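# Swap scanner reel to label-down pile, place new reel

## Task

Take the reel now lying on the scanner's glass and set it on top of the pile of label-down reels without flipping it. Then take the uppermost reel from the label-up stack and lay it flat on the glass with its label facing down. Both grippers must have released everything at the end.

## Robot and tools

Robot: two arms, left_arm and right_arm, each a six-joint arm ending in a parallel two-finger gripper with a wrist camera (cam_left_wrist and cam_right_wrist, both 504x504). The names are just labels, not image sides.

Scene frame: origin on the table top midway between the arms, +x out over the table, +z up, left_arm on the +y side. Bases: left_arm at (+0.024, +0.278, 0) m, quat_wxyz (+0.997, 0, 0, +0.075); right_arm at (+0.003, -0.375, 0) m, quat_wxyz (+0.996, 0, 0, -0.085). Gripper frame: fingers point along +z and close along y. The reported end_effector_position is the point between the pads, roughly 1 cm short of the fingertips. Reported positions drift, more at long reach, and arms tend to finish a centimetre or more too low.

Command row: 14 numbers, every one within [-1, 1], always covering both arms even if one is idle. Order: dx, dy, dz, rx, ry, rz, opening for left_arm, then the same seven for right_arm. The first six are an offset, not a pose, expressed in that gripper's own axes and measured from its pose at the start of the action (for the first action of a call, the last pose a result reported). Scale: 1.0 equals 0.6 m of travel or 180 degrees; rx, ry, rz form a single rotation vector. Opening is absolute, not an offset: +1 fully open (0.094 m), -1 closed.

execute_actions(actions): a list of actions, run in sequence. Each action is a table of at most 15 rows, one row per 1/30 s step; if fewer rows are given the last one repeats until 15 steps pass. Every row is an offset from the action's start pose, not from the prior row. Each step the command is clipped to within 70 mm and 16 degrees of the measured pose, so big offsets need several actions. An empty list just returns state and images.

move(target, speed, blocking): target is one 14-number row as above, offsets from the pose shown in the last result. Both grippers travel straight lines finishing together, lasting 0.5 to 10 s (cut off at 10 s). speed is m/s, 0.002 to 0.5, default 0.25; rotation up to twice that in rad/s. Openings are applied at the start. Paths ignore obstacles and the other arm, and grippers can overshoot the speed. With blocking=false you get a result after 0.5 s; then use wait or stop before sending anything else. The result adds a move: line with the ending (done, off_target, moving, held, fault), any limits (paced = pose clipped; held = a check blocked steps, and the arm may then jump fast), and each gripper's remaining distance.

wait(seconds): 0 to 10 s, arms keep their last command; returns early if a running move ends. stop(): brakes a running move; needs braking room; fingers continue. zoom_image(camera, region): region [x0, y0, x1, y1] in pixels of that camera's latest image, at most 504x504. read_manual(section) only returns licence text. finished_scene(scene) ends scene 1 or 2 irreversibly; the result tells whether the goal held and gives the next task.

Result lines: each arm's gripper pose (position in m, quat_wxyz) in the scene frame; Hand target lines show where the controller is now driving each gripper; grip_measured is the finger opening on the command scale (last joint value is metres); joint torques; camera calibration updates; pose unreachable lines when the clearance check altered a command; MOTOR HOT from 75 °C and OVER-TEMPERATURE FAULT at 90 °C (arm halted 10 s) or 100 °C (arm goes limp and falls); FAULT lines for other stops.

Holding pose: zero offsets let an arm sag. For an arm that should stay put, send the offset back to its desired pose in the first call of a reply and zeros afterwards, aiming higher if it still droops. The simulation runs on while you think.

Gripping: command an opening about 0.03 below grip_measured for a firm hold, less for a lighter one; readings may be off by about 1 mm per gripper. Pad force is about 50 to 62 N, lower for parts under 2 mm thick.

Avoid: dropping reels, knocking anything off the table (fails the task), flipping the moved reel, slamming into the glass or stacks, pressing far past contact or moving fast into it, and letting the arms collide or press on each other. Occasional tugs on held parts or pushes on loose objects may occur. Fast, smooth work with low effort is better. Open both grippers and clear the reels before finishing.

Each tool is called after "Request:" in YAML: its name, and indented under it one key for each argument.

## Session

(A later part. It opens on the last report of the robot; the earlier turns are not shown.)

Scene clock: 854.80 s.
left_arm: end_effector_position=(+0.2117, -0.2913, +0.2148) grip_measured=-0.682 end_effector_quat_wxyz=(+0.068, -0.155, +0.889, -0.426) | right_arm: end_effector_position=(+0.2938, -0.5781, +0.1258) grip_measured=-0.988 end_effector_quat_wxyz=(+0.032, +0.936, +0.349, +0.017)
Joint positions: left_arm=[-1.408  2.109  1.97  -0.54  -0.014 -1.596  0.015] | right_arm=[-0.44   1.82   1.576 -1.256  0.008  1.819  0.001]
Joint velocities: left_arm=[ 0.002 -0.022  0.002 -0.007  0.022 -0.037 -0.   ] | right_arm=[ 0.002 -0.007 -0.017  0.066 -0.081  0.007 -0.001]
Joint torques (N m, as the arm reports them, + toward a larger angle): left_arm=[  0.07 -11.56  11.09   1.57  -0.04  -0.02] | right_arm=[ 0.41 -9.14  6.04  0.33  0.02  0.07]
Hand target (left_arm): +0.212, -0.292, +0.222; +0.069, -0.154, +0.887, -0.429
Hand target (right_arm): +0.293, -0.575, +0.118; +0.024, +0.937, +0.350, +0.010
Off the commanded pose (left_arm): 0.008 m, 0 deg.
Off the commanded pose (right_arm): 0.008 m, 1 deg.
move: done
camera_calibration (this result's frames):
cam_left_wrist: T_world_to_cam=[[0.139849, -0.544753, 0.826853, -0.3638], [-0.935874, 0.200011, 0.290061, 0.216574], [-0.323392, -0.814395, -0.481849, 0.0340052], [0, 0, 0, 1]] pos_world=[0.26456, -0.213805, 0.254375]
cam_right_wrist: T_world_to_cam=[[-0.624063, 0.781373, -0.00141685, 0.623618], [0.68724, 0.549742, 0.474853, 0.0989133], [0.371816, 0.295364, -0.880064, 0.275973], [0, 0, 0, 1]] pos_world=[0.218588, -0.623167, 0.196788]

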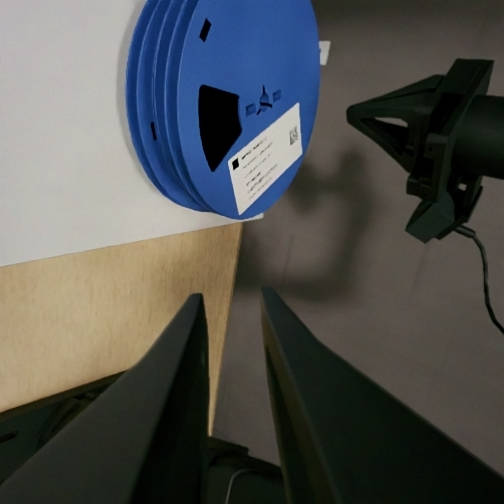

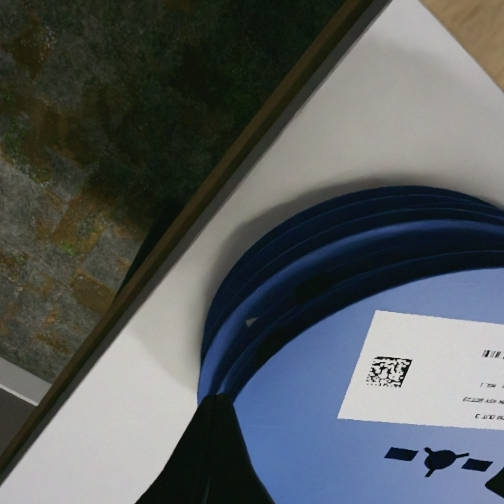

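Request:
move:
  target: [0,-0.02,0,0,0,0,-0.68,-0.005,0.008,0.045,0,0,0,-1]
  speed: 0.04

Scene clock: 860.77 s.
left_arm: end_effector_position=(+0.2136, -0.2974, +0.2185) grip_measured=-0.682 end_effector_quat_wxyz=(+0.068, -0.155, +0.889, -0.425) | right_arm: end_effector_position=(+0.3009, -0.5831, +0.1127) grip_measured=-0.988 end_effector_quat_wxyz=(+0.047, +0.935, +0.351, +0.027)
Joint positions: left_arm=[-1.408  2.144  2.041 -0.579 -0.014 -1.596  0.015] | right_arm=[-0.44   1.82   1.521 -1.164  0.008  1.813  0.001]
Joint velocities: left_arm=[-0.007  0.007  0.022  0.051  0.007  0.022  0.   ] | right_arm=[ 0.012 -0.007 -0.017 -0.007  0.007 -0.037 -0.   ]
Joint torques (N m, as the arm reports them, + toward a larger angle): left_arm=[  0.06 -11.64  11.05   1.59  -0.04  -0.02] | right_arm=[-0.75 -7.81  5.95  0.39 -0.01 -0.02]
Hand target (left_arm): +0.214, -0.298, +0.224; +0.068, -0.155, +0.889, -0.426
Hand target (right_arm): +0.296, -0.585, +0.099; +0.032, +0.936, +0.349, +0.017
Off the commanded pose (left_arm): 0.006 m, 0 deg.
Off the commanded pose (right_arm): 0.015 m, 2 deg.
move: off_target (right_arm)
camera_calibration (this result's frames):
cam_left_wrist: T_world_to_cam=[[0.140432, -0.546553, 0.825566, -0.370881], [-0.935669, 0.199378, 0.291156, 0.218089], [-0.323732, -0.813344, -0.483393, 0.0321964], [0, 0, 0, 1]] pos_world=[0.266566, -0.220002, 0.258253]
cam_right_wrist: T_world_to_cam=[[-0.628224, 0.777151, -0.0370259, 0.634779], [0.669486, 0.564211, 0.483172, 0.115768], [0.396388, 0.278752, -0.874742, 0.245637], [0, 0, 0, 1]] pos_world=[0.223911, -0.627108, 0.182437]

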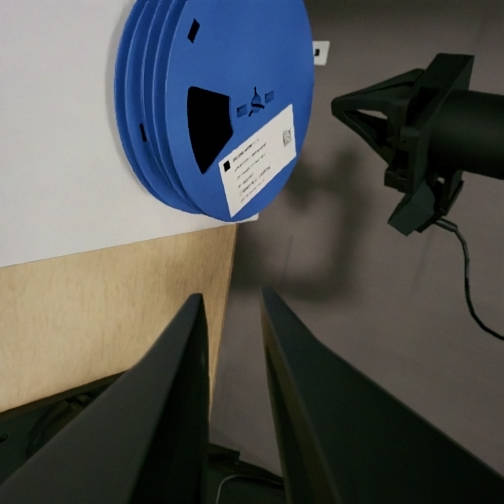

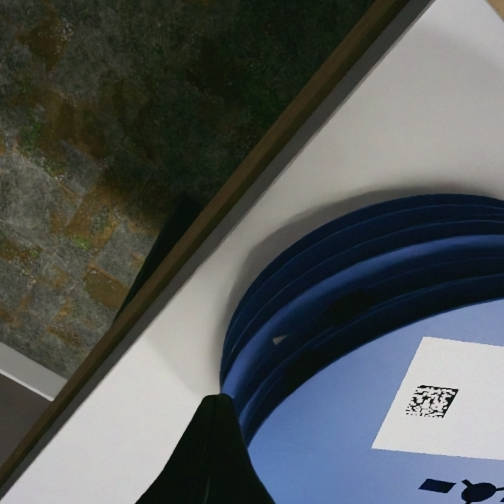

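Request:
move:
  target: [0,0,0,0,0,0,-0.68,0,0,0.04,0,0,0,-1]
  speed: 0.03

Scene clock: 866.33 s.
left_arm: end_effector_position=(+0.2136, -0.2971, +0.2182) grip_measured=-0.682 end_effector_quat_wxyz=(+0.068, -0.155, +0.890, -0.424) | right_arm: end_effector_position=(+0.3055, -0.5863, +0.0999) grip_measured=-0.988 end_effector_quat_wxyz=(+0.058, +0.934, +0.351, +0.035)
Joint positions: left_arm=[-1.408  2.144  2.041 -0.58  -0.014 -1.596  0.015] | right_arm=[-0.44   1.82   1.467 -1.082  0.008  1.813  0.001]
Joint velocities: left_arm=[-0.002  0.007  0.007  0.007 -0.007  0.037  0.001] | right_arm=[-0.012 -0.002  0.002 -0.007  0.022 -0.007 -0.001]
Joint torques (N m, as the arm reports them, + toward a larger angle): left_arm=[  0.04 -12.05   8.12   1.78  -0.04  -0.02] | right_arm=[ 0.03 -8.58  5.99  0.42  0.    0.02]
Hand target (left_arm): +0.214, -0.297, +0.219; +0.068, -0.155, +0.889, -0.425
Hand target (right_arm): +0.303, -0.585, +0.089; +0.047, +0.935, +0.351, +0.027
Off the commanded pose (left_arm): 0.000 m, 0 deg.
Off the commanded pose (right_arm): 0.011 m, 2 deg.
move: off_target (right_arm)
camera_calibration (this result's frames):
cam_left_wrist: T_world_to_cam=[[0.140819, -0.54775, 0.824706, -0.370755], [-0.935532, 0.198955, 0.291885, 0.217746], [-0.323959, -0.812642, -0.484421, 0.0326972], [0, 0, 0, 1]] pos_world=[0.266511, -0.219832, 0.258046]
cam_right_wrist: T_world_to_cam=[[-0.627093, 0.776362, -0.0633736, 0.6415], [0.658533, 0.571853, 0.489202, 0.12795], [0.416038, 0.265042, -0.869865, 0.218912], [0, 0, 0, 1]] pos_world=[0.226946, -0.629226, 0.168485]

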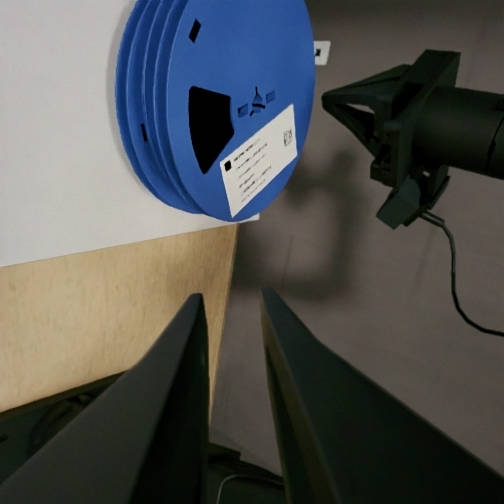

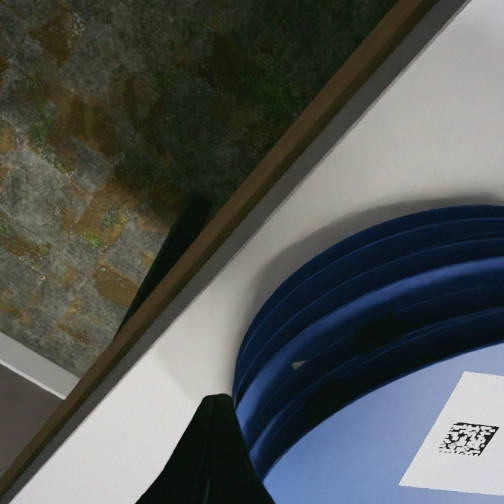

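Request:
move:
  target: [0,0,0,0,0,0,-0.68,0,0,0.026,0,0,0,-1]
  speed: 0.03

Request:
move:
  target: [0,0,0,0,0,0,-0.68,0.045,-0.075,0.0,0,0,0,-1]
  speed: 0.03

Scene clock: 872.87 s.
left_arm: end_effector_position=(+0.2136, -0.2971, +0.2182) grip_measured=-0.682 end_effector_quat_wxyz=(+0.068, -0.155, +0.890, -0.424) | right_arm: end_effector_position=(+0.3096, -0.5891, +0.0943) grip_measured=-0.988 end_effector_quat_wxyz=(+0.068, +0.933, +0.351, +0.041)
Joint positions: left_arm=[-1.408  2.144  2.041 -0.58  -0.014 -1.596  0.015] | right_arm=[-0.44   1.82   1.441 -1.033  0.008  1.813  0.001]
Joint velocities: left_arm=[ 0.007  0.007  0.002  0.022 -0.022 -0.081 -0.   ] | right_arm=[ 0.002 -0.002 -0.002  0.037 -0.11  -0.007  0.   ]
Joint torques (N m, as the arm reports them, + toward a larger angle): left_arm=[  0.02 -12.05   8.12   1.77  -0.04  -0.02] | right_arm=[ 0.02 -8.81  6.05  0.47  0.    0.02]
Hand target (left_arm): +0.214, -0.297, +0.218; +0.068, -0.155, +0.890, -0.424
Hand target (right_arm): +0.307, -0.587, +0.085; +0.058, +0.934, +0.351, +0.035
Off the commanded pose (left_arm): 0.000 m, 0 deg.
Off the commanded pose (right_arm): 0.010 m, 1 deg.
move: done
camera_calibration (this result's frames):
cam_left_wrist: T_world_to_cam=[[0.140819, -0.54775, 0.824706, -0.370755], [-0.935532, 0.198955, 0.291885, 0.217746], [-0.323959, -0.812642, -0.484421, 0.0326972], [0, 0, 0, 1]] pos_world=[0.266511, -0.219832, 0.258046]
cam_right_wrist: T_world_to_cam=[[-0.625671, 0.77537, -0.0856593, 0.646936], [0.649151, 0.578399, 0.494022, 0.135926], [0.432595, 0.25349, -0.865219, 0.200783], [0, 0, 0, 1]] pos_world=[0.229675, -0.63113, 0.161987]

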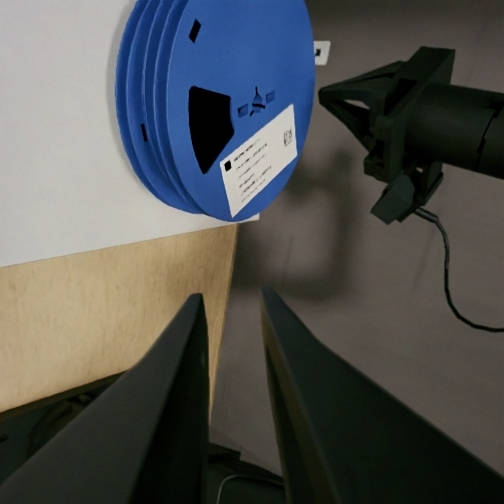

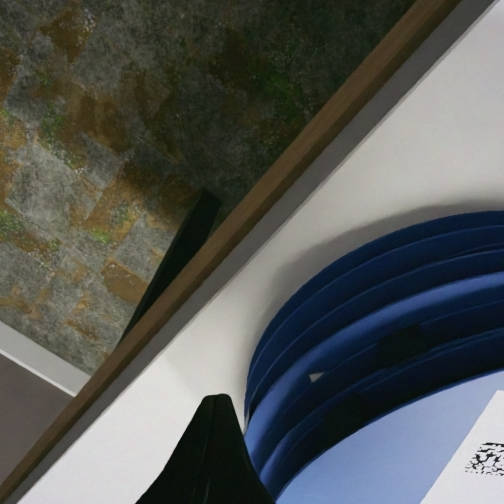

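Scene clock: 874.87 s.
left_arm: end_effector_position=(+0.2136, -0.2971, +0.2182) grip_measured=-0.682 end_effector_quat_wxyz=(+0.068, -0.155, +0.890, -0.424) | right_arm: end_effector_position=(+0.3086, -0.5471, +0.0881) grip_measured=-0.988 end_effector_quat_wxyz=(+0.076, +0.933, +0.347, +0.048)
Joint positions: left_arm=[-1.408  2.144  2.041 -0.58  -0.014 -1.596  0.015] | right_arm=[-0.334  1.72   1.292 -0.966  0.026  1.923  0.001]
Joint velocities: left_arm=[-0.007 -0.007 -0.012 -0.007 -0.022 -0.007  0.   ] | right_arm=[-0.027  0.002 -0.007 -0.022 -0.081 -0.051 -0.   ]
Joint torques (N m, as the arm reports them, + toward a larger angle): left_arm=[  0.03 -12.05   8.12   1.77  -0.04  -0.03] | right_arm=[  0.82 -11.18   5.29   0.32   0.02   0.03]
Hand target (left_arm): +0.214, -0.297, +0.218; +0.068, -0.155, +0.890, -0.424
Hand target (right_arm): +0.301, -0.538, +0.088; +0.067, +0.933, +0.351, +0.042
Off the commanded pose (left_arm): 0.000 m, 0 deg.
Off the commanded pose (right_arm): 0.012 m, 1 deg.
move: off_target (right_arm)
camera_calibration (this result's frames):
cam_left_wrist: T_world_to_cam=[[0.140819, -0.54775, 0.824706, -0.370755], [-0.935532, 0.198955, 0.291885, 0.217746], [-0.323959, -0.812642, -0.484421, 0.0326972], [0, 0, 0, 1]] pos_world=[0.266511, -0.219832, 0.258046]
cam_right_wrist: T_world_to_cam=[[-0.619069, 0.778392, -0.104207, 0.614445], [0.643966, 0.57909, 0.499962, 0.116803], [0.449512, 0.242406, -0.859755, 0.173404], [0, 0, 0, 1]] pos_world=[0.22722, -0.587953, 0.154717]

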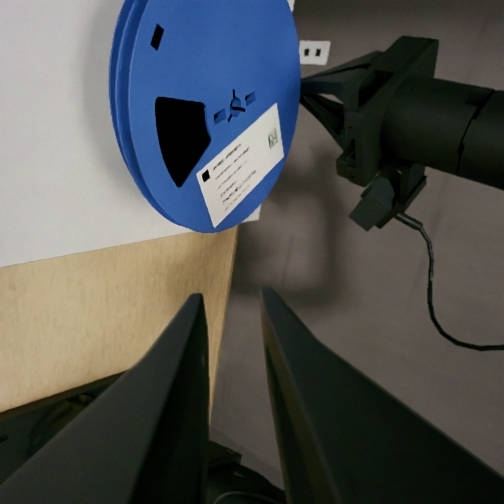

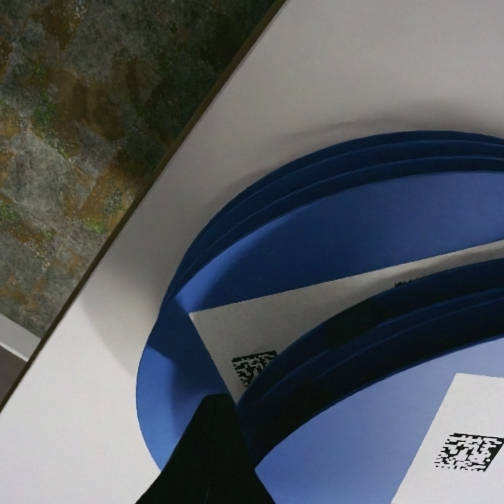

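Request:
move:
  target: [0,0,0,0,0,0,-0.68,-0.005,0.008,-0.04,0,0,0,-1]
  speed: 0.03

Scene clock: 881.07 s.
left_arm: end_effector_position=(+0.2136, -0.2971, +0.2182) grip_measured=-0.682 end_effector_quat_wxyz=(+0.068, -0.155, +0.890, -0.424) | right_arm: end_effector_position=(+0.3074, -0.5465, +0.1003) grip_measured=-0.988 end_effector_quat_wxyz=(+0.070, +0.933, +0.350, +0.043)
Joint positions: left_arm=[-1.408  2.144  2.041 -0.58  -0.014 -1.596  0.015] | right_arm=[-0.334  1.72   1.344 -1.031  0.026  1.918  0.001]
Joint velocities: left_arm=[ 0.007 -0.002  0.012 -0.037 -0.022  0.007  0.001] | right_arm=[-0.007 -0.007 -0.012 -0.11  -0.007 -0.037  0.   ]
Joint torques (N m, as the arm reports them, + toward a larger angle): left_arm=[  0.03 -12.04   8.12   1.77  -0.04  -0.02] | right_arm=[ -0.7  -10.54   9.86   0.27   0.    -0.05]
Hand target (left_arm): +0.214, -0.297, +0.218; +0.068, -0.155, +0.890, -0.424
Hand target (right_arm): +0.306, -0.550, +0.112; +0.076, +0.933, +0.347, +0.048
Off the commanded pose (left_arm): 0.000 m, 0 deg.
Off the commanded pose (right_arm): 0.013 m, 1 deg.
move: off_target (right_arm)
camera_calibration (this result's frames):
cam_left_wrist: T_world_to_cam=[[0.140819, -0.54775, 0.824706, -0.370755], [-0.935532, 0.198955, 0.291885, 0.217746], [-0.323959, -0.812642, -0.484421, 0.0326972], [0, 0, 0, 1]] pos_world=[0.266511, -0.219832, 0.258046]
cam_right_wrist: T_world_to_cam=[[-0.624126, 0.775955, -0.09143, 0.61341], [0.647546, 0.579191, 0.495198, 0.110511], [0.437207, 0.249861, -0.863956, 0.192571], [0, 0, 0, 1]] pos_world=[0.227091, -0.588101, 0.167732]

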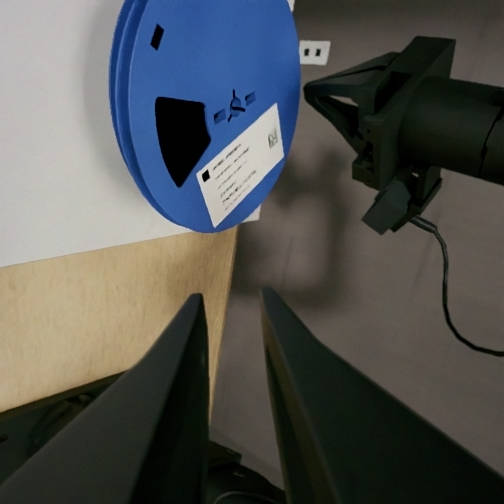

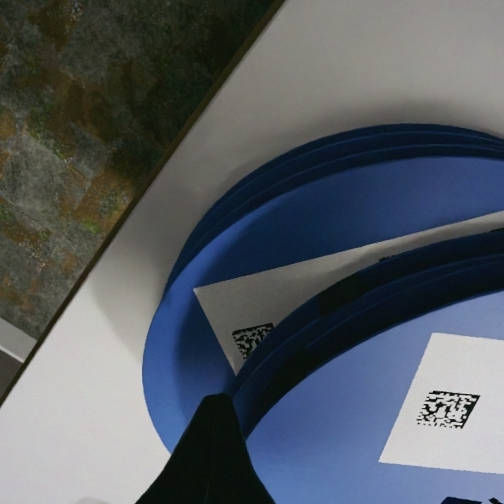

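Request:
move:
  target: [0,0,0,0,0,0,-0.68,0,0,0.028,0,0,0,-1]
  speed: 0.03

Request:
move:
  target: [0,0,0,0,0,0,-0.68,0.035,-0.05,-0.012,0,0,0,-1]
  speed: 0.03

Scene clock: 889.23 s.
left_arm: end_effector_position=(+0.2136, -0.2971, +0.2182) grip_measured=-0.682 end_effector_quat_wxyz=(+0.068, -0.155, +0.890, -0.424) | right_arm: end_effector_position=(+0.3131, -0.5496, +0.0950) grip_measured=-0.988 end_effector_quat_wxyz=(+0.082, +0.932, +0.349, +0.053)
Joint positions: left_arm=[-1.408  2.144  2.041 -0.58  -0.014 -1.596  0.015] | right_arm=[-0.334  1.72   1.317 -0.974  0.026  1.918  0.001]
Joint velocities: left_arm=[-0.002  0.007 -0.002  0.037 -0.051 -0.007  0.001] | right_arm=[ 0.002  0.002 -0.007 -0.066 -0.022  0.095 -0.   ]
Joint torques (N m, as the arm reports them, + toward a larger angle): left_arm=[  0.03 -12.05   8.12   1.77  -0.04  -0.03] | right_arm=[-0.07 -7.39  6.05  0.55  0.01  0.01]
Hand target (left_arm): +0.214, -0.297, +0.218; +0.068, -0.155, +0.890, -0.424
Hand target (right_arm): +0.309, -0.548, +0.084; +0.070, +0.933, +0.350, +0.043
Off the commanded pose (left_arm): 0.000 m, 0 deg.
Off the commanded pose (right_arm): 0.012 m, 2 deg.
move: off_target (right_arm)
camera_calibration (this result's frames):
cam_left_wrist: T_world_to_cam=[[0.140819, -0.54775, 0.824706, -0.370755], [-0.935532, 0.198955, 0.291885, 0.217746], [-0.323959, -0.812642, -0.484421, 0.0326972], [0, 0, 0, 1]] pos_world=[0.266511, -0.219832, 0.258046]
cam_right_wrist: T_world_to_cam=[[-0.621562, 0.774141, -0.119861, 0.619863], [0.633828, 0.586907, 0.503787, 0.11897], [0.46035, 0.237164, -0.855472, 0.17124], [0, 0, 0, 1]] pos_world=[0.231047, -0.590297, 0.160853]

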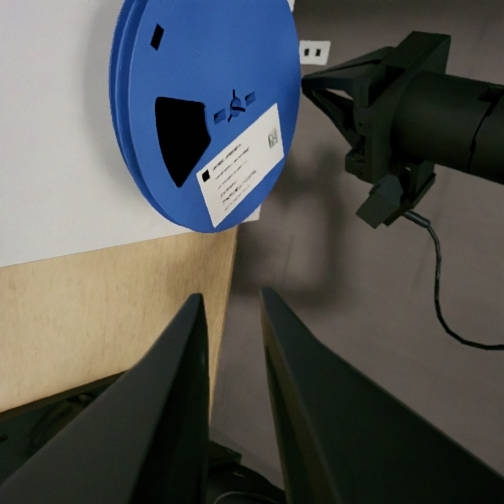

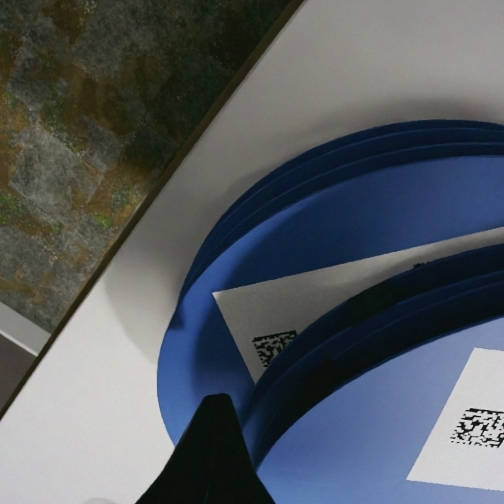

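Scene clock: 890.73 s.
left_arm: end_effector_position=(+0.2136, -0.2971, +0.2182) grip_measured=-0.682 end_effector_quat_wxyz=(+0.068, -0.155, +0.890, -0.424) | right_arm: end_effector_position=(+0.3157, -0.5172, +0.0942) grip_measured=-0.988 end_effector_quat_wxyz=(+0.080, +0.932, +0.349, +0.058)
Joint positions: left_arm=[-1.408  2.144  2.041 -0.58  -0.014 -1.596  0.015] | right_arm=[-0.244  1.673  1.26  -0.962  0.033  2.009  0.001]
Joint velocities: left_arm=[ 0.007 -0.007 -0.022  0.022 -0.051  0.051 -0.002] | right_arm=[-0.007  0.002  0.002 -0.066 -0.007  0.051 -0.   ]
Joint torques (N m, as the arm reports them, + toward a larger angle): left_arm=[  0.03 -12.05   8.11   1.77  -0.04  -0.03] | right_arm=[  0.73 -11.03   5.78   0.38   0.1    0.06]
Hand target (left_arm): +0.214, -0.297, +0.218; +0.068, -0.155, +0.890, -0.424
Hand target (right_arm): +0.309, -0.513, +0.097; +0.081, +0.932, +0.350, +0.054
Off the commanded pose (left_arm): 0.000 m, 0 deg.
Off the commanded pose (right_arm): 0.009 m, 1 deg.
move: done
camera_calibration (this result's frames):
cam_left_wrist: T_world_to_cam=[[0.140819, -0.54775, 0.824706, -0.370755], [-0.935532, 0.198955, 0.291885, 0.217746], [-0.323959, -0.812642, -0.484421, 0.0326972], [0, 0, 0, 1]] pos_world=[0.266511, -0.219832, 0.258046]
cam_right_wrist: T_world_to_cam=[[-0.619984, 0.775528, -0.119065, 0.596392], [0.629865, 0.582428, 0.513856, 0.096661], [0.467856, 0.243588, -0.849574, 0.16207], [0, 0, 0, 1]] pos_world=[0.233045, -0.558295, 0.15903]

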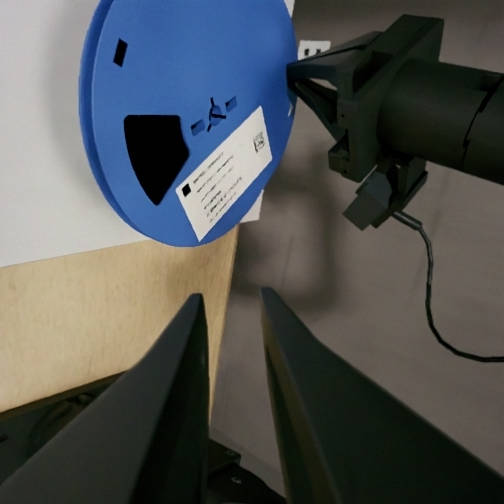

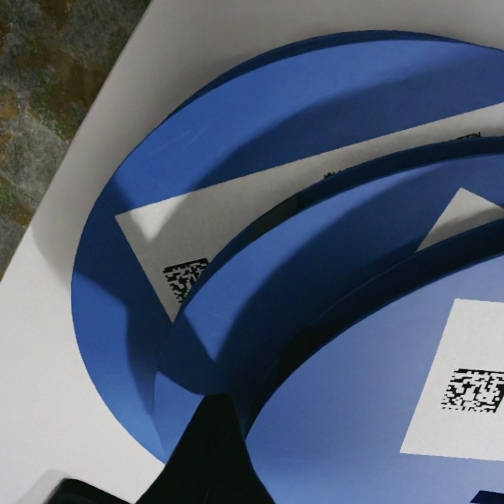

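Request:
move:
  target: [0,0,0,0,0,0,-0.4,-0.02,0.05,-0.25,0,0,0,-1]
  speed: 0.15

Request:
move:
  target: [0,0.14,0.065,0,0,0,-0.4,-0.1,0.1,-0.15,0.15,0,0,-1]
  speed: 0.1

Scene clock: 905.63 s.
left_arm: end_effector_position=(+0.2136, -0.2971, +0.2182) grip_measured=-0.402 end_effector_quat_wxyz=(+0.068, -0.155, +0.890, -0.424) | right_arm: end_effector_position=(+0.3042, -0.5303, +0.2473) grip_measured=-0.988 end_effector_quat_wxyz=(+0.094, +0.930, +0.348, +0.070)
Joint positions: left_arm=[-1.408  2.144  2.041 -0.58  -0.014 -1.596  0.028] | right_arm=[-0.298  1.7    1.905 -1.543  0.025  1.955  0.001]
Joint velocities: left_arm=[-0.002 -0.017  0.007  0.037 -0.11  -0.051  0.001] | right_arm=[-0.012 -0.012  0.017  0.081  0.051 -0.037 -0.   ]
Joint torques (N m, as the arm reports them, + toward a larger angle): left_arm=[  0.02 -12.04   8.12   1.77  -0.04  -0.03] | right_arm=[-0.48 -7.02  8.77  0.34 -0.04 -0.04]
Hand target (left_arm): +0.214, -0.297, +0.218; +0.068, -0.155, +0.890, -0.424
Hand target (right_arm): +0.302, -0.531, +0.246; +0.085, +0.931, +0.348, +0.063
Off the commanded pose (left_arm): 0.000 m, 0 deg.
Off the commanded pose (right_arm): 0.003 m, 2 deg.
joint sent to its limit (right arm) — the command would take joint 4 (wrist pitch) past its lower limit, so that joint was sent only as far as its limit.
move: done
camera_calibration (this result's frames):
cam_left_wrist: T_world_to_cam=[[0.140819, -0.54775, 0.824706, -0.370755], [-0.935532, 0.198955, 0.291885, 0.217746], [-0.323959, -0.812642, -0.484421, 0.0326972], [0, 0, 0, 1]] pos_world=[0.266511, -0.219832, 0.258046]
cam_right_wrist: T_world_to_cam=[[-0.616444, 0.772492, -0.15249, 0.623228], [0.613381, 0.592549, 0.522158, 0.0412343], [0.49372, 0.228346, -0.839106, 0.282195], [0, 0, 0, 1]] pos_world=[0.219567, -0.57031, 0.310297]

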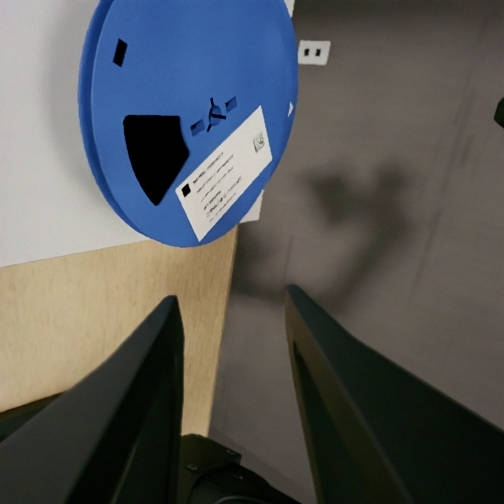

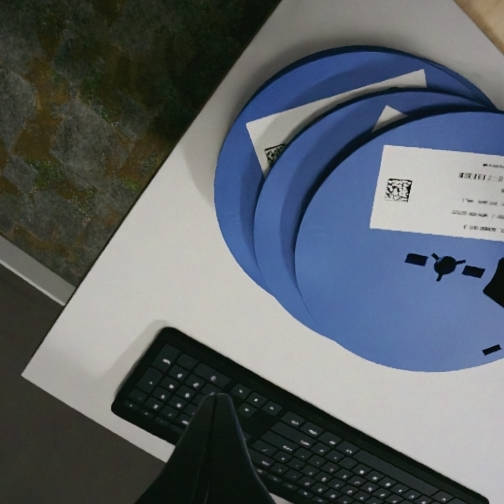

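Scene clock: 908.47 s.
left_arm: end_effector_position=(+0.2071, -0.2771, +0.1127) grip_measured=-0.402 end_effector_quat_wxyz=(+0.066, -0.156, +0.897, -0.409) | right_arm: end_effector_position=(+0.2854, -0.6048, +0.3358) grip_measured=-0.988 end_effector_quat_wxyz=(+0.199, +0.910, +0.321, +0.173)
Joint positions: left_arm=[-1.408  2.107  1.588 -0.198 -0.014 -1.596  0.028] | right_arm=[-0.573  1.7    2.199 -1.548 -0.114  1.752  0.001]
Joint velocities: left_arm=[-0.002  0.017  0.002  0.051  0.081 -0.007  0.001] | right_arm=[ 0.017 -0.002  0.027 -0.037 -0.066 -0.022 -0.   ]
Joint torques (N m, as the arm reports them, + toward a larger angle): left_arm=[ -0.02 -13.93   6.9    1.87  -0.05  -0.03] | right_arm=[-0.46 -8.35  8.68  0.84 -0.13 -0.05]
Hand target (left_arm): +0.207, -0.277, +0.128; +0.068, -0.155, +0.890, -0.424
Hand target (right_arm): +0.280, -0.603, +0.344; +0.204, +0.908, +0.322, +0.176
Off the commanded pose (left_arm): 0.016 m, 2 deg.
Off the commanded pose (right_arm): 0.010 m, 43 deg; orientation clipped at the last step of the last action.
joint sent to its limit (right arm) — the command would take joint 4 (wrist pitch) past its lower limit, so that joint was sent only as far as its limit.
move: off_target (left_arm, right_arm); limits=paced
camera_calibration (this result's frames):
cam_left_wrist: T_world_to_cam=[[0.149434, -0.574367, 0.804843, -0.27869], [-0.93236, 0.189155, 0.308098, 0.233292], [-0.329202, -0.796444, -0.507251, 0.00390652], [0, 0, 0, 1]] pos_world=[0.260444, -0.201087, 0.154406]
cam_right_wrist: T_world_to_cam=[[-0.515057, 0.756162, -0.403653, 0.728227], [0.479405, 0.644506, 0.595636, 0.0956828], [0.710555, 0.113273, -0.694465, 0.202674], [0, 0, 0, 1]] pos_world=[0.185196, -0.635283, 0.377709]

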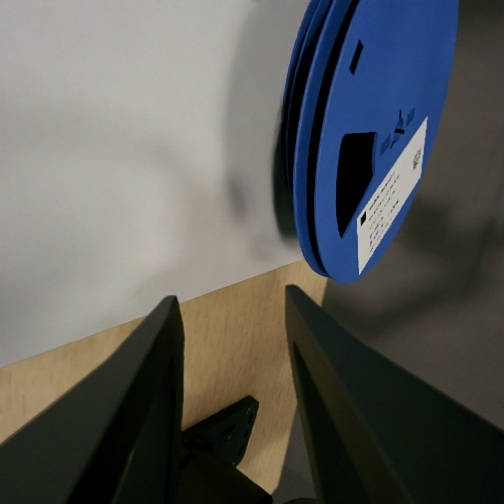

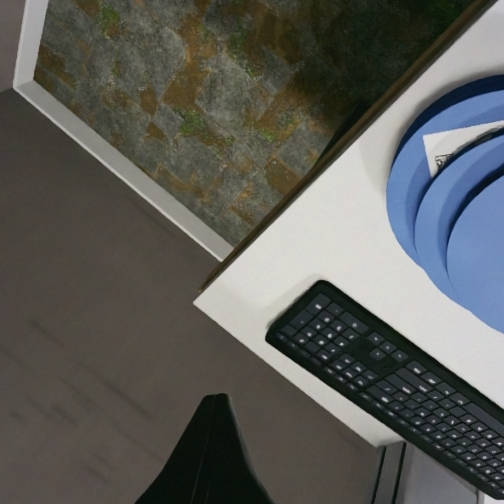

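Request:
move:
  target: [0,-0.04,0,0.09,0,0,-0.4,0,0,0,0,0,0,-1]
  speed: 0.05

Scene clock: 917.17 s.
left_arm: end_effector_position=(+0.2125, -0.2940, +0.1208) grip_measured=-0.402 end_effector_quat_wxyz=(+0.082, -0.146, +0.836, -0.522) | right_arm: end_effector_position=(+0.2855, -0.6046, +0.3358) grip_measured=-0.988 end_effector_quat_wxyz=(+0.199, +0.910, +0.322, +0.173)
Joint positions: left_arm=[-1.408  2.107  1.394  0.257 -0.014 -1.596  0.028] | right_arm=[-0.573  1.7    2.199 -1.548 -0.115  1.75   0.001]
Joint velocities: left_arm=[0.017 0.012 0.007 0.022 0.007 0.081 0.   ] | right_arm=[ 0.007  0.007  0.002 -0.037  0.022 -0.022 -0.   ]
Joint torques (N m, as the arm reports them, + toward a larger angle): left_arm=[ -0.02 -12.95   6.48   2.09  -0.08   0.07] | right_arm=[ 0.03 -7.63  6.37  1.01 -0.05  0.04]
Hand target (left_arm): +0.213, -0.293, +0.130; +0.087, -0.143, +0.831, -0.531
Hand target (right_arm): +0.285, -0.605, +0.336; +0.199, +0.910, +0.321, +0.173
Off the commanded pose (left_arm): 0.010 m, 1 deg.
Off the commanded pose (right_arm): 0.000 m, 0 deg.
move: done
camera_calibration (this result's frames):
cam_left_wrist: T_world_to_cam=[[0.0795421, -0.358419, 0.930166, -0.23263], [-0.951925, 0.249606, 0.177583, 0.276782], [-0.295824, -0.899574, -0.321334, -0.0634986], [0, 0, 0, 1]] pos_world=[0.263195, -0.209587, 0.146828]
cam_right_wrist: T_world_to_cam=[[-0.516364, 0.755213, -0.403759, 0.728018], [0.478017, 0.645375, 0.595812, 0.0963702], [0.71054, 0.114652, -0.694253, 0.203346], [0, 0, 0, 1]] pos_world=[0.18537, -0.635317, 0.377699]

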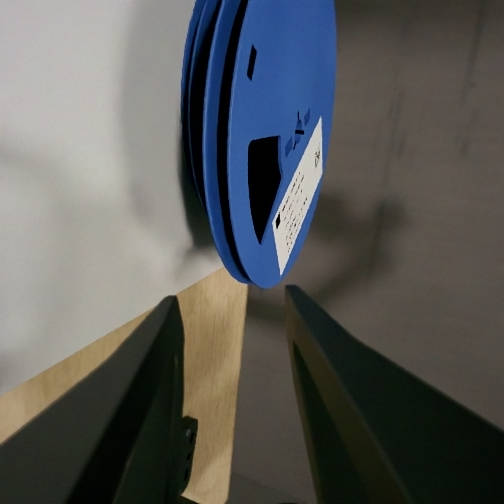

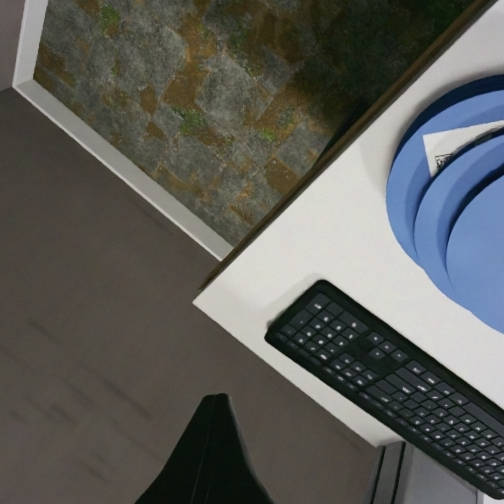

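Request:
move:
  target: [-0.006,-0.022,0.055,0,0,0,-0.4,0,0,0,0,0,0,-1]
  speed: 0.03

Scene clock: 922.30 s.
left_arm: end_effector_position=(+0.2221, -0.3235, +0.1116) grip_measured=-0.402 end_effector_quat_wxyz=(+0.082, -0.147, +0.838, -0.520) | right_arm: end_effector_position=(+0.2855, -0.6046, +0.3358) grip_measured=-0.988 end_effector_quat_wxyz=(+0.199, +0.910, +0.322, +0.173)
Joint positions: left_arm=[-1.408  2.23   1.561  0.207 -0.014 -1.596  0.028] | right_arm=[-0.573  1.7    2.199 -1.548 -0.115  1.75   0.001]
Joint velocities: left_arm=[ 0.002 -0.002 -0.012 -0.066 -0.051  0.037  0.001] | right_arm=[-0.012 -0.007 -0.017 -0.037 -0.022  0.037 -0.   ]
Joint torques (N m, as the arm reports them, + toward a larger angle): left_arm=[  0.74 -12.22  10.75   1.77   0.04   0.02] | right_arm=[ 0.05 -7.65  6.37  1.02 -0.05  0.01]
Hand target (left_arm): +0.228, -0.326, +0.118; +0.082, -0.146, +0.836, -0.522
Hand target (right_arm): +0.286, -0.605, +0.336; +0.199, +0.910, +0.322, +0.173
Off the commanded pose (left_arm): 0.009 m, 0 deg.
Off the commanded pose (right_arm): 0.000 m, 0 deg.
move: done
camera_calibration (this result's frames):
cam_left_wrist: T_world_to_cam=[[0.0810701, -0.36314, 0.928201, -0.237021], [-0.951631, 0.248696, 0.180414, 0.294208], [-0.296356, -0.897931, -0.325413, -0.0890885], [0, 0, 0, 1]] pos_world=[0.272791, -0.239236, 0.137933]
cam_right_wrist: T_world_to_cam=[[-0.516364, 0.755213, -0.403759, 0.728018], [0.478017, 0.645375, 0.595812, 0.0963702], [0.71054, 0.114652, -0.694253, 0.203346], [0, 0, 0, 1]] pos_world=[0.18537, -0.635317, 0.377699]

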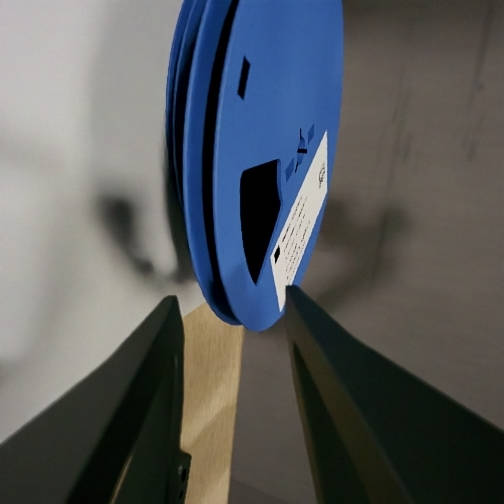

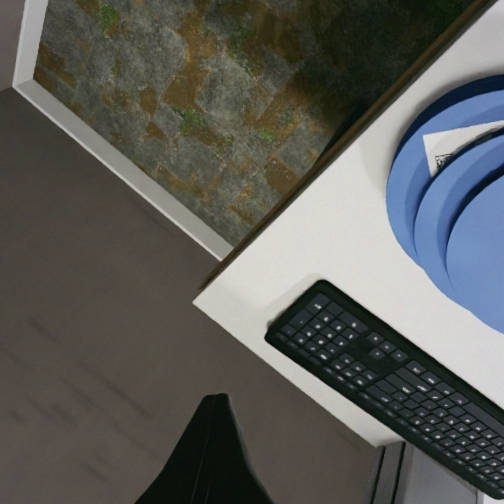

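Request:
move:
  target: [-0.006,-0.028,0.04,0,0,0,-0.4,0,0,0,0,0,0,-1]
  speed: 0.03

Scene clock: 926.97 s.
left_arm: end_effector_position=(+0.2297, -0.3471, +0.1089) grip_measured=-0.402 end_effector_quat_wxyz=(+0.081, -0.147, +0.839, -0.517) | right_arm: end_effector_position=(+0.2855, -0.6046, +0.3358) grip_measured=-0.988 end_effector_quat_wxyz=(+0.199, +0.910, +0.322, +0.173)
Joint positions: left_arm=[-1.408  2.326  1.721  0.136 -0.014 -1.596  0.028] | right_arm=[-0.573  1.7    2.199 -1.548 -0.115  1.75   0.001]
Joint velocities: left_arm=[-0.007 -0.012 -0.012 -0.066  0.007  0.081 -0.002] | right_arm=[-0.027 -0.012  0.012 -0.051 -0.007 -0.051  0.   ]
Joint torques (N m, as the arm reports them, + toward a larger angle): left_arm=[  0.67 -13.11  10.95   1.78   0.03   0.02] | right_arm=[ 0.02 -7.68  6.41  1.01 -0.06  0.03]
Hand target (left_arm): +0.235, -0.349, +0.116; +0.082, -0.147, +0.837, -0.520
Hand target (right_arm): +0.286, -0.605, +0.336; +0.199, +0.910, +0.322, +0.173
Off the commanded pose (left_arm): 0.009 m, 0 deg.
Off the commanded pose (right_arm): 0.000 m, 0 deg.
move: done
camera_calibration (this result's frames):
cam_left_wrist: T_world_to_cam=[[0.0828125, -0.368524, 0.925922, -0.24576], [-0.951289, 0.247639, 0.183643, 0.307054], [-0.296971, -0.896027, -0.330065, -0.10761], [0, 0, 0, 1]] pos_world=[0.280492, -0.263029, 0.135648]
cam_right_wrist: T_world_to_cam=[[-0.516364, 0.755213, -0.403759, 0.728018], [0.478017, 0.645375, 0.595812, 0.0963702], [0.71054, 0.114652, -0.694253, 0.203346], [0, 0, 0, 1]] pos_world=[0.18537, -0.635317, 0.377699]

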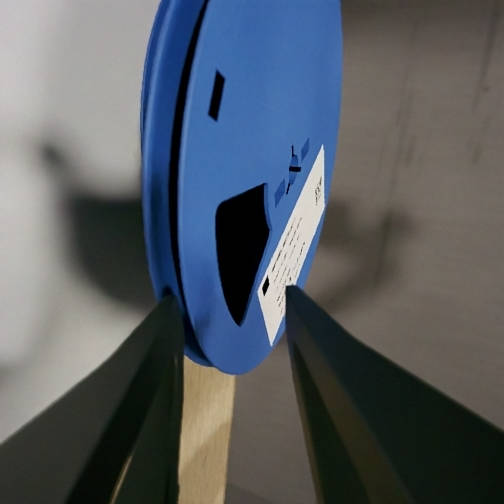

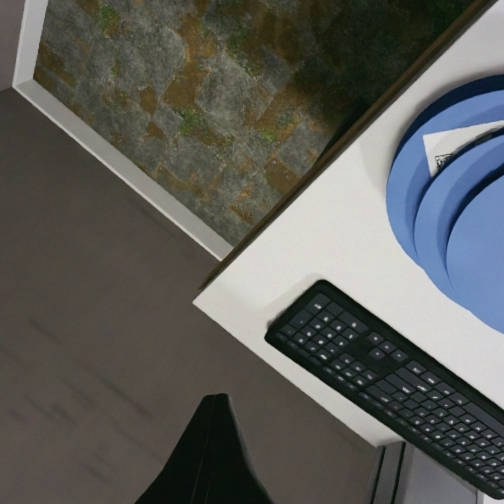

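Request:
move:
  target: [0,-0.012,0.01,0,0,0,-0.4,0,0,0,0,0,0,-1]
  speed: 0.02

Request:
move:
  target: [0,-0.02,-0.008,0,0,0,-1,0,0,0,0,0,0,-1]
  speed: 0.02

Scene clock: 934.67 s.
left_arm: end_effector_position=(+0.2312, -0.3516, +0.1048) grip_measured=-0.402 end_effector_quat_wxyz=(+0.081, -0.147, +0.841, -0.514) | right_arm: end_effector_position=(+0.2855, -0.6046, +0.3358) grip_measured=-0.988 end_effector_quat_wxyz=(+0.199, +0.910, +0.322, +0.173)
Joint positions: left_arm=[-1.408  2.351  1.756  0.118 -0.014 -1.596  0.028] | right_arm=[-0.573  1.7    2.199 -1.548 -0.115  1.75   0.001]
Joint velocities: left_arm=[-0.022 -0.007  0.007 -0.007 -0.007 -0.022  0.001] | right_arm=[ 0.002 -0.002 -0.007  0.066  0.007 -0.037 -0.   ]
Joint torques (N m, as the arm reports them, + toward a larger angle): left_arm=[  0.07 -13.32  10.91   1.74  -0.04  -0.02] | right_arm=[ 0.03 -7.68  6.41  1.01 -0.06  0.01]
Hand target (left_arm): +0.233, -0.355, +0.113; +0.081, -0.147, +0.839, -0.518
Hand target (right_arm): +0.286, -0.605, +0.336; +0.199, +0.910, +0.322, +0.173
Off the commanded pose (left_arm): 0.009 m, 0 deg.
Off the commanded pose (right_arm): 0.000 m, 0 deg.
move: done
camera_calibration (this result's frames):
cam_left_wrist: T_world_to_cam=[[0.0850928, -0.375569, 0.92288, -0.246393], [-0.95083, 0.246223, 0.187871, 0.309262], [-0.297793, -0.893489, -0.336151, -0.110848], [0, 0, 0, 1]] pos_world=[0.282012, -0.267727, 0.132028]
cam_right_wrist: T_world_to_cam=[[-0.516364, 0.755213, -0.403759, 0.728018], [0.478017, 0.645375, 0.595812, 0.0963702], [0.71054, 0.114652, -0.694253, 0.203346], [0, 0, 0, 1]] pos_world=[0.18537, -0.635317, 0.377699]

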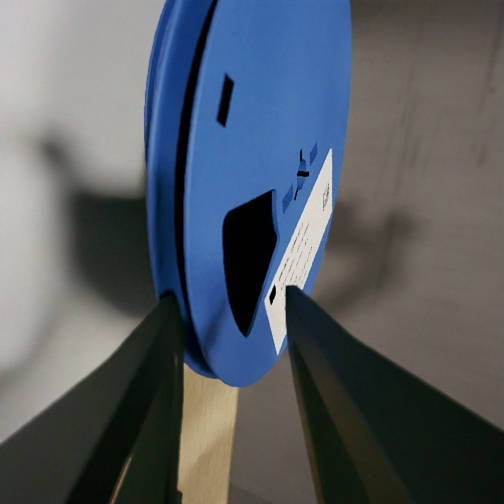

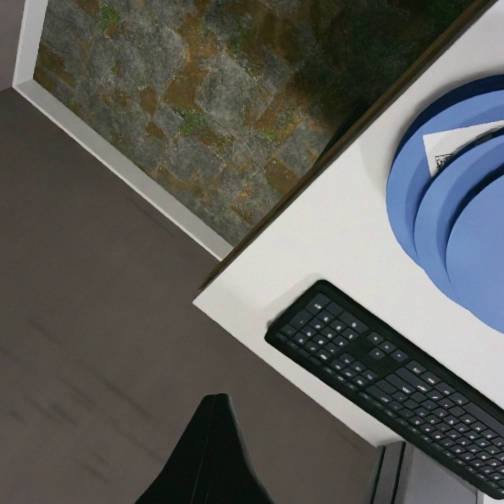

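Scene clock: 935.53 s.
left_arm: end_effector_position=(+0.2311, -0.3514, +0.1044) grip_measured=-0.982 end_effector_quat_wxyz=(+0.081, -0.147, +0.842, -0.513) | right_arm: end_effector_position=(+0.2855, -0.6046, +0.3358) grip_measured=-0.988 end_effector_quat_wxyz=(+0.199, +0.910, +0.322, +0.173)
Joint positions: left_arm=[-1.408  2.351  1.756  0.116 -0.014 -1.596  0.001] | right_arm=[-0.573  1.7    2.199 -1.548 -0.115  1.75   0.001]
Joint velocities: left_arm=[ 0.002 -0.002 -0.002 -0.022  0.007  0.066  0.001] | right_arm=[-0.002  0.017  0.012 -0.007 -0.095 -0.037 -0.   ]
Joint torques (N m, as the arm reports them, + toward a larger angle): left_arm=[  0.04 -14.57  10.85   1.53  -0.04  -0.03] | right_arm=[ 0.03 -7.66  6.39  1.02 -0.05  0.01]
Hand target (left_arm): +0.232, -0.352, +0.118; +0.081, -0.147, +0.841, -0.514
Hand target (right_arm): +0.286, -0.605, +0.336; +0.199, +0.910, +0.322, +0.173
Off the commanded pose (left_arm): 0.013 m, 0 deg.
Off the commanded pose (right_arm): 0.000 m, 0 deg.
move: off_target (left_arm)
camera_calibration (this result's frames):
cam_left_wrist: T_world_to_cam=[[0.0856346, -0.377243, 0.922147, -0.246558], [-0.95072, 0.245881, 0.188876, 0.308975], [-0.297991, -0.892877, -0.337597, -0.110413], [0, 0, 0, 1]] pos_world=[0.281961, -0.267569, 0.13173]
cam_right_wrist: T_world_to_cam=[[-0.516364, 0.755213, -0.403759, 0.728018], [0.478017, 0.645375, 0.595812, 0.0963702], [0.71054, 0.114652, -0.694253, 0.203346], [0, 0, 0, 1]] pos_world=[0.18537, -0.635317, 0.377699]

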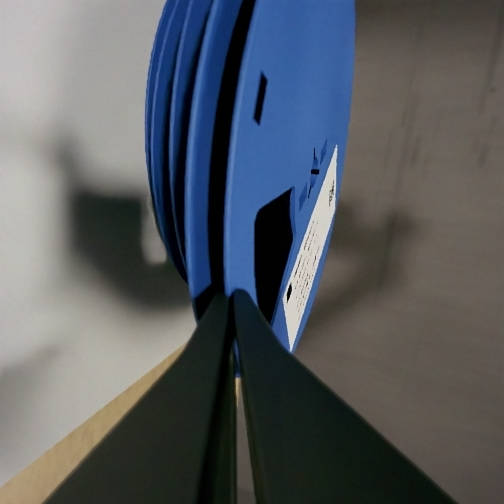

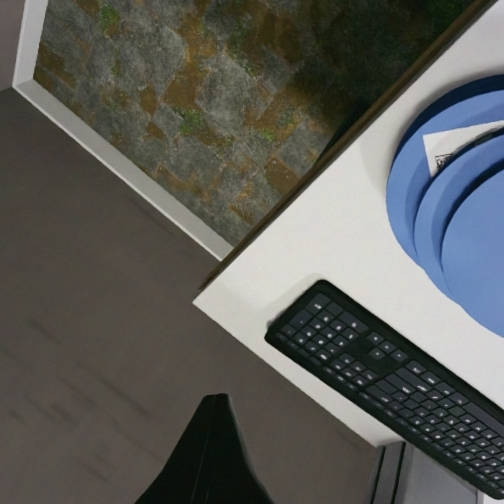

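Request:
move:
  target: [0,-0.17,-0.08,0.03,0,0,-1,0,0,0,0,0,0,-1]
  speed: 0.04

Request:
move:
  target: [0,-0.05,-0.33,0.03,0,0,-1,0,0,0,0,0,0,-1]
  speed: 0.06

Scene clock: 944.03 s.
left_arm: end_effector_position=(+0.2314, -0.3523, +0.1768) grip_measured=-0.988 end_effector_quat_wxyz=(+0.082, -0.146, +0.835, -0.524) | right_arm: end_effector_position=(+0.2855, -0.6046, +0.3358) grip_measured=-0.988 end_effector_quat_wxyz=(+0.199, +0.910, +0.322, +0.173)
Joint positions: left_arm=[-1.408  2.273  1.896 -0.076 -0.014 -1.596  0.001] | right_arm=[-0.573  1.7    2.199 -1.548 -0.115  1.75   0.001]
Joint velocities: left_arm=[-0.002 -0.007 -0.002 -0.022  0.037 -0.022  0.001] | right_arm=[ 0.007 -0.017  0.012 -0.007  0.007 -0.066 -0.001]
Joint torques (N m, as the arm reports them, + toward a larger angle): left_arm=[  0.03 -16.11  11.71   1.99  -0.06   0.01] | right_arm=[ 0.08 -7.65  6.42  1.01 -0.04  0.01]
Hand target (left_arm): +0.232, -0.353, +0.217; +0.088, -0.143, +0.817, -0.552
Hand target (right_arm): +0.286, -0.605, +0.336; +0.199, +0.910, +0.322, +0.173
Off the commanded pose (left_arm): 0.040 m, 4 deg.
Off the commanded pose (right_arm): 0.000 m, 0 deg.
move: off_target (left_arm)
camera_calibration (this result's frames):
cam_left_wrist: T_world_to_cam=[[0.078558, -0.355378, 0.931415, -0.306039], [-0.952112, 0.250183, 0.17576, 0.299936], [-0.295485, -0.900619, -0.318706, -0.0933028], [0, 0, 0, 1]] pos_world=[0.282045, -0.267829, 0.202597]
cam_right_wrist: T_world_to_cam=[[-0.516364, 0.755213, -0.403759, 0.728018], [0.478017, 0.645375, 0.595812, 0.0963702], [0.71054, 0.114652, -0.694253, 0.203346], [0, 0, 0, 1]] pos_world=[0.18537, -0.635317, 0.377699]

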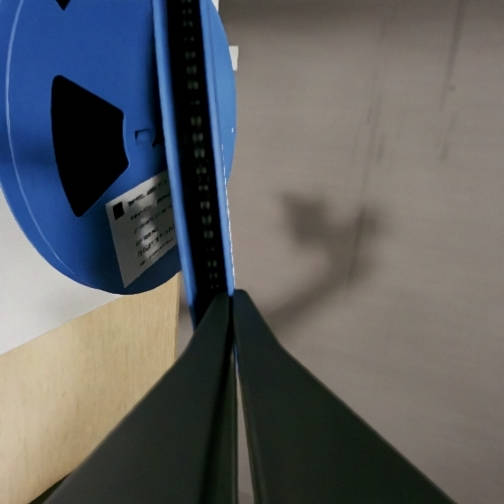

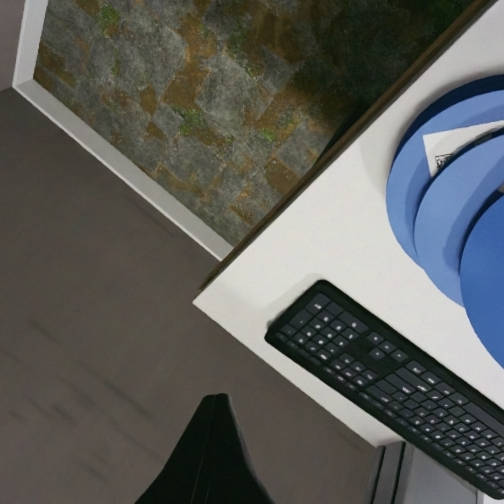

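Scene clock: 947.70 s.
left_arm: end_effector_position=(+0.1783, -0.1995, +0.2707) grip_measured=-0.988 end_effector_quat_wxyz=(+0.084, -0.142, +0.824, -0.542) | right_arm: end_effector_position=(+0.2855, -0.6046, +0.3358) grip_measured=-0.988 end_effector_quat_wxyz=(+0.199, +0.910, +0.322, +0.173)
Joint positions: left_arm=[-1.416  1.579  1.287 -0.117 -0.017 -1.596  0.001] | right_arm=[-0.573  1.7    2.199 -1.548 -0.115  1.75   0.001]
Joint velocities: left_arm=[ 0.002  0.007 -0.007 -0.037 -0.066 -0.007  0.   ] | right_arm=[ 0.002 -0.002 -0.007 -0.051 -0.007  0.051 -0.001]
Joint torques (N m, as the arm reports them, + toward a larger angle): left_arm=[-0.64 -9.74  7.95  2.26 -0.16 -0.06] | right_arm=[ 0.01 -7.7   6.4   1.01 -0.06  0.02]
Hand target (left_arm): +0.175, -0.196, +0.289; +0.089, -0.141, +0.810, -0.562
Hand target (right_arm): +0.286, -0.605, +0.336; +0.199, +0.910, +0.322, +0.173
Off the commanded pose (left_arm): 0.020 m, 3 deg.
Off the commanded pose (right_arm): 0.000 m, 0 deg.
move: off_target (left_arm)
camera_calibration (this result's frames):
cam_left_wrist: T_world_to_cam=[[0.0629104, -0.316181, 0.946611, -0.328483], [-0.953186, 0.262054, 0.150877, 0.203925], [-0.295768, -0.911788, -0.284893, 0.047226], [0, 0, 0, 1]] pos_world=[0.229011, -0.114239, 0.293632]
cam_right_wrist: T_world_to_cam=[[-0.516364, 0.755213, -0.403759, 0.728018], [0.478017, 0.645375, 0.595812, 0.0963702], [0.71054, 0.114652, -0.694253, 0.203346], [0, 0, 0, 1]] pos_world=[0.18537, -0.635317, 0.377699]

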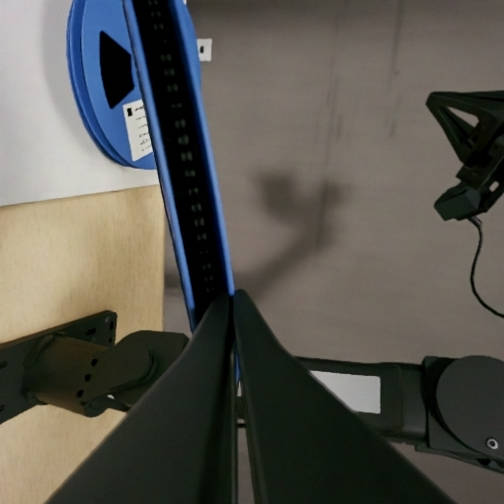

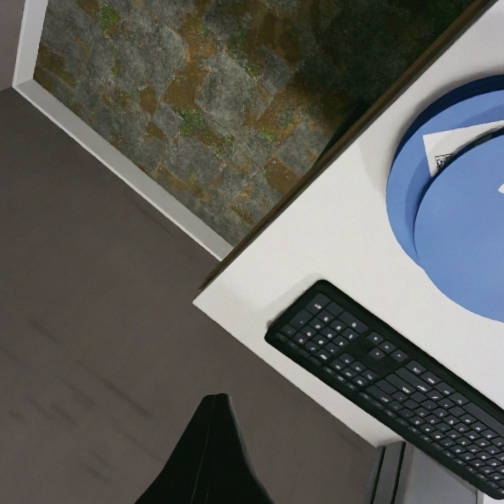

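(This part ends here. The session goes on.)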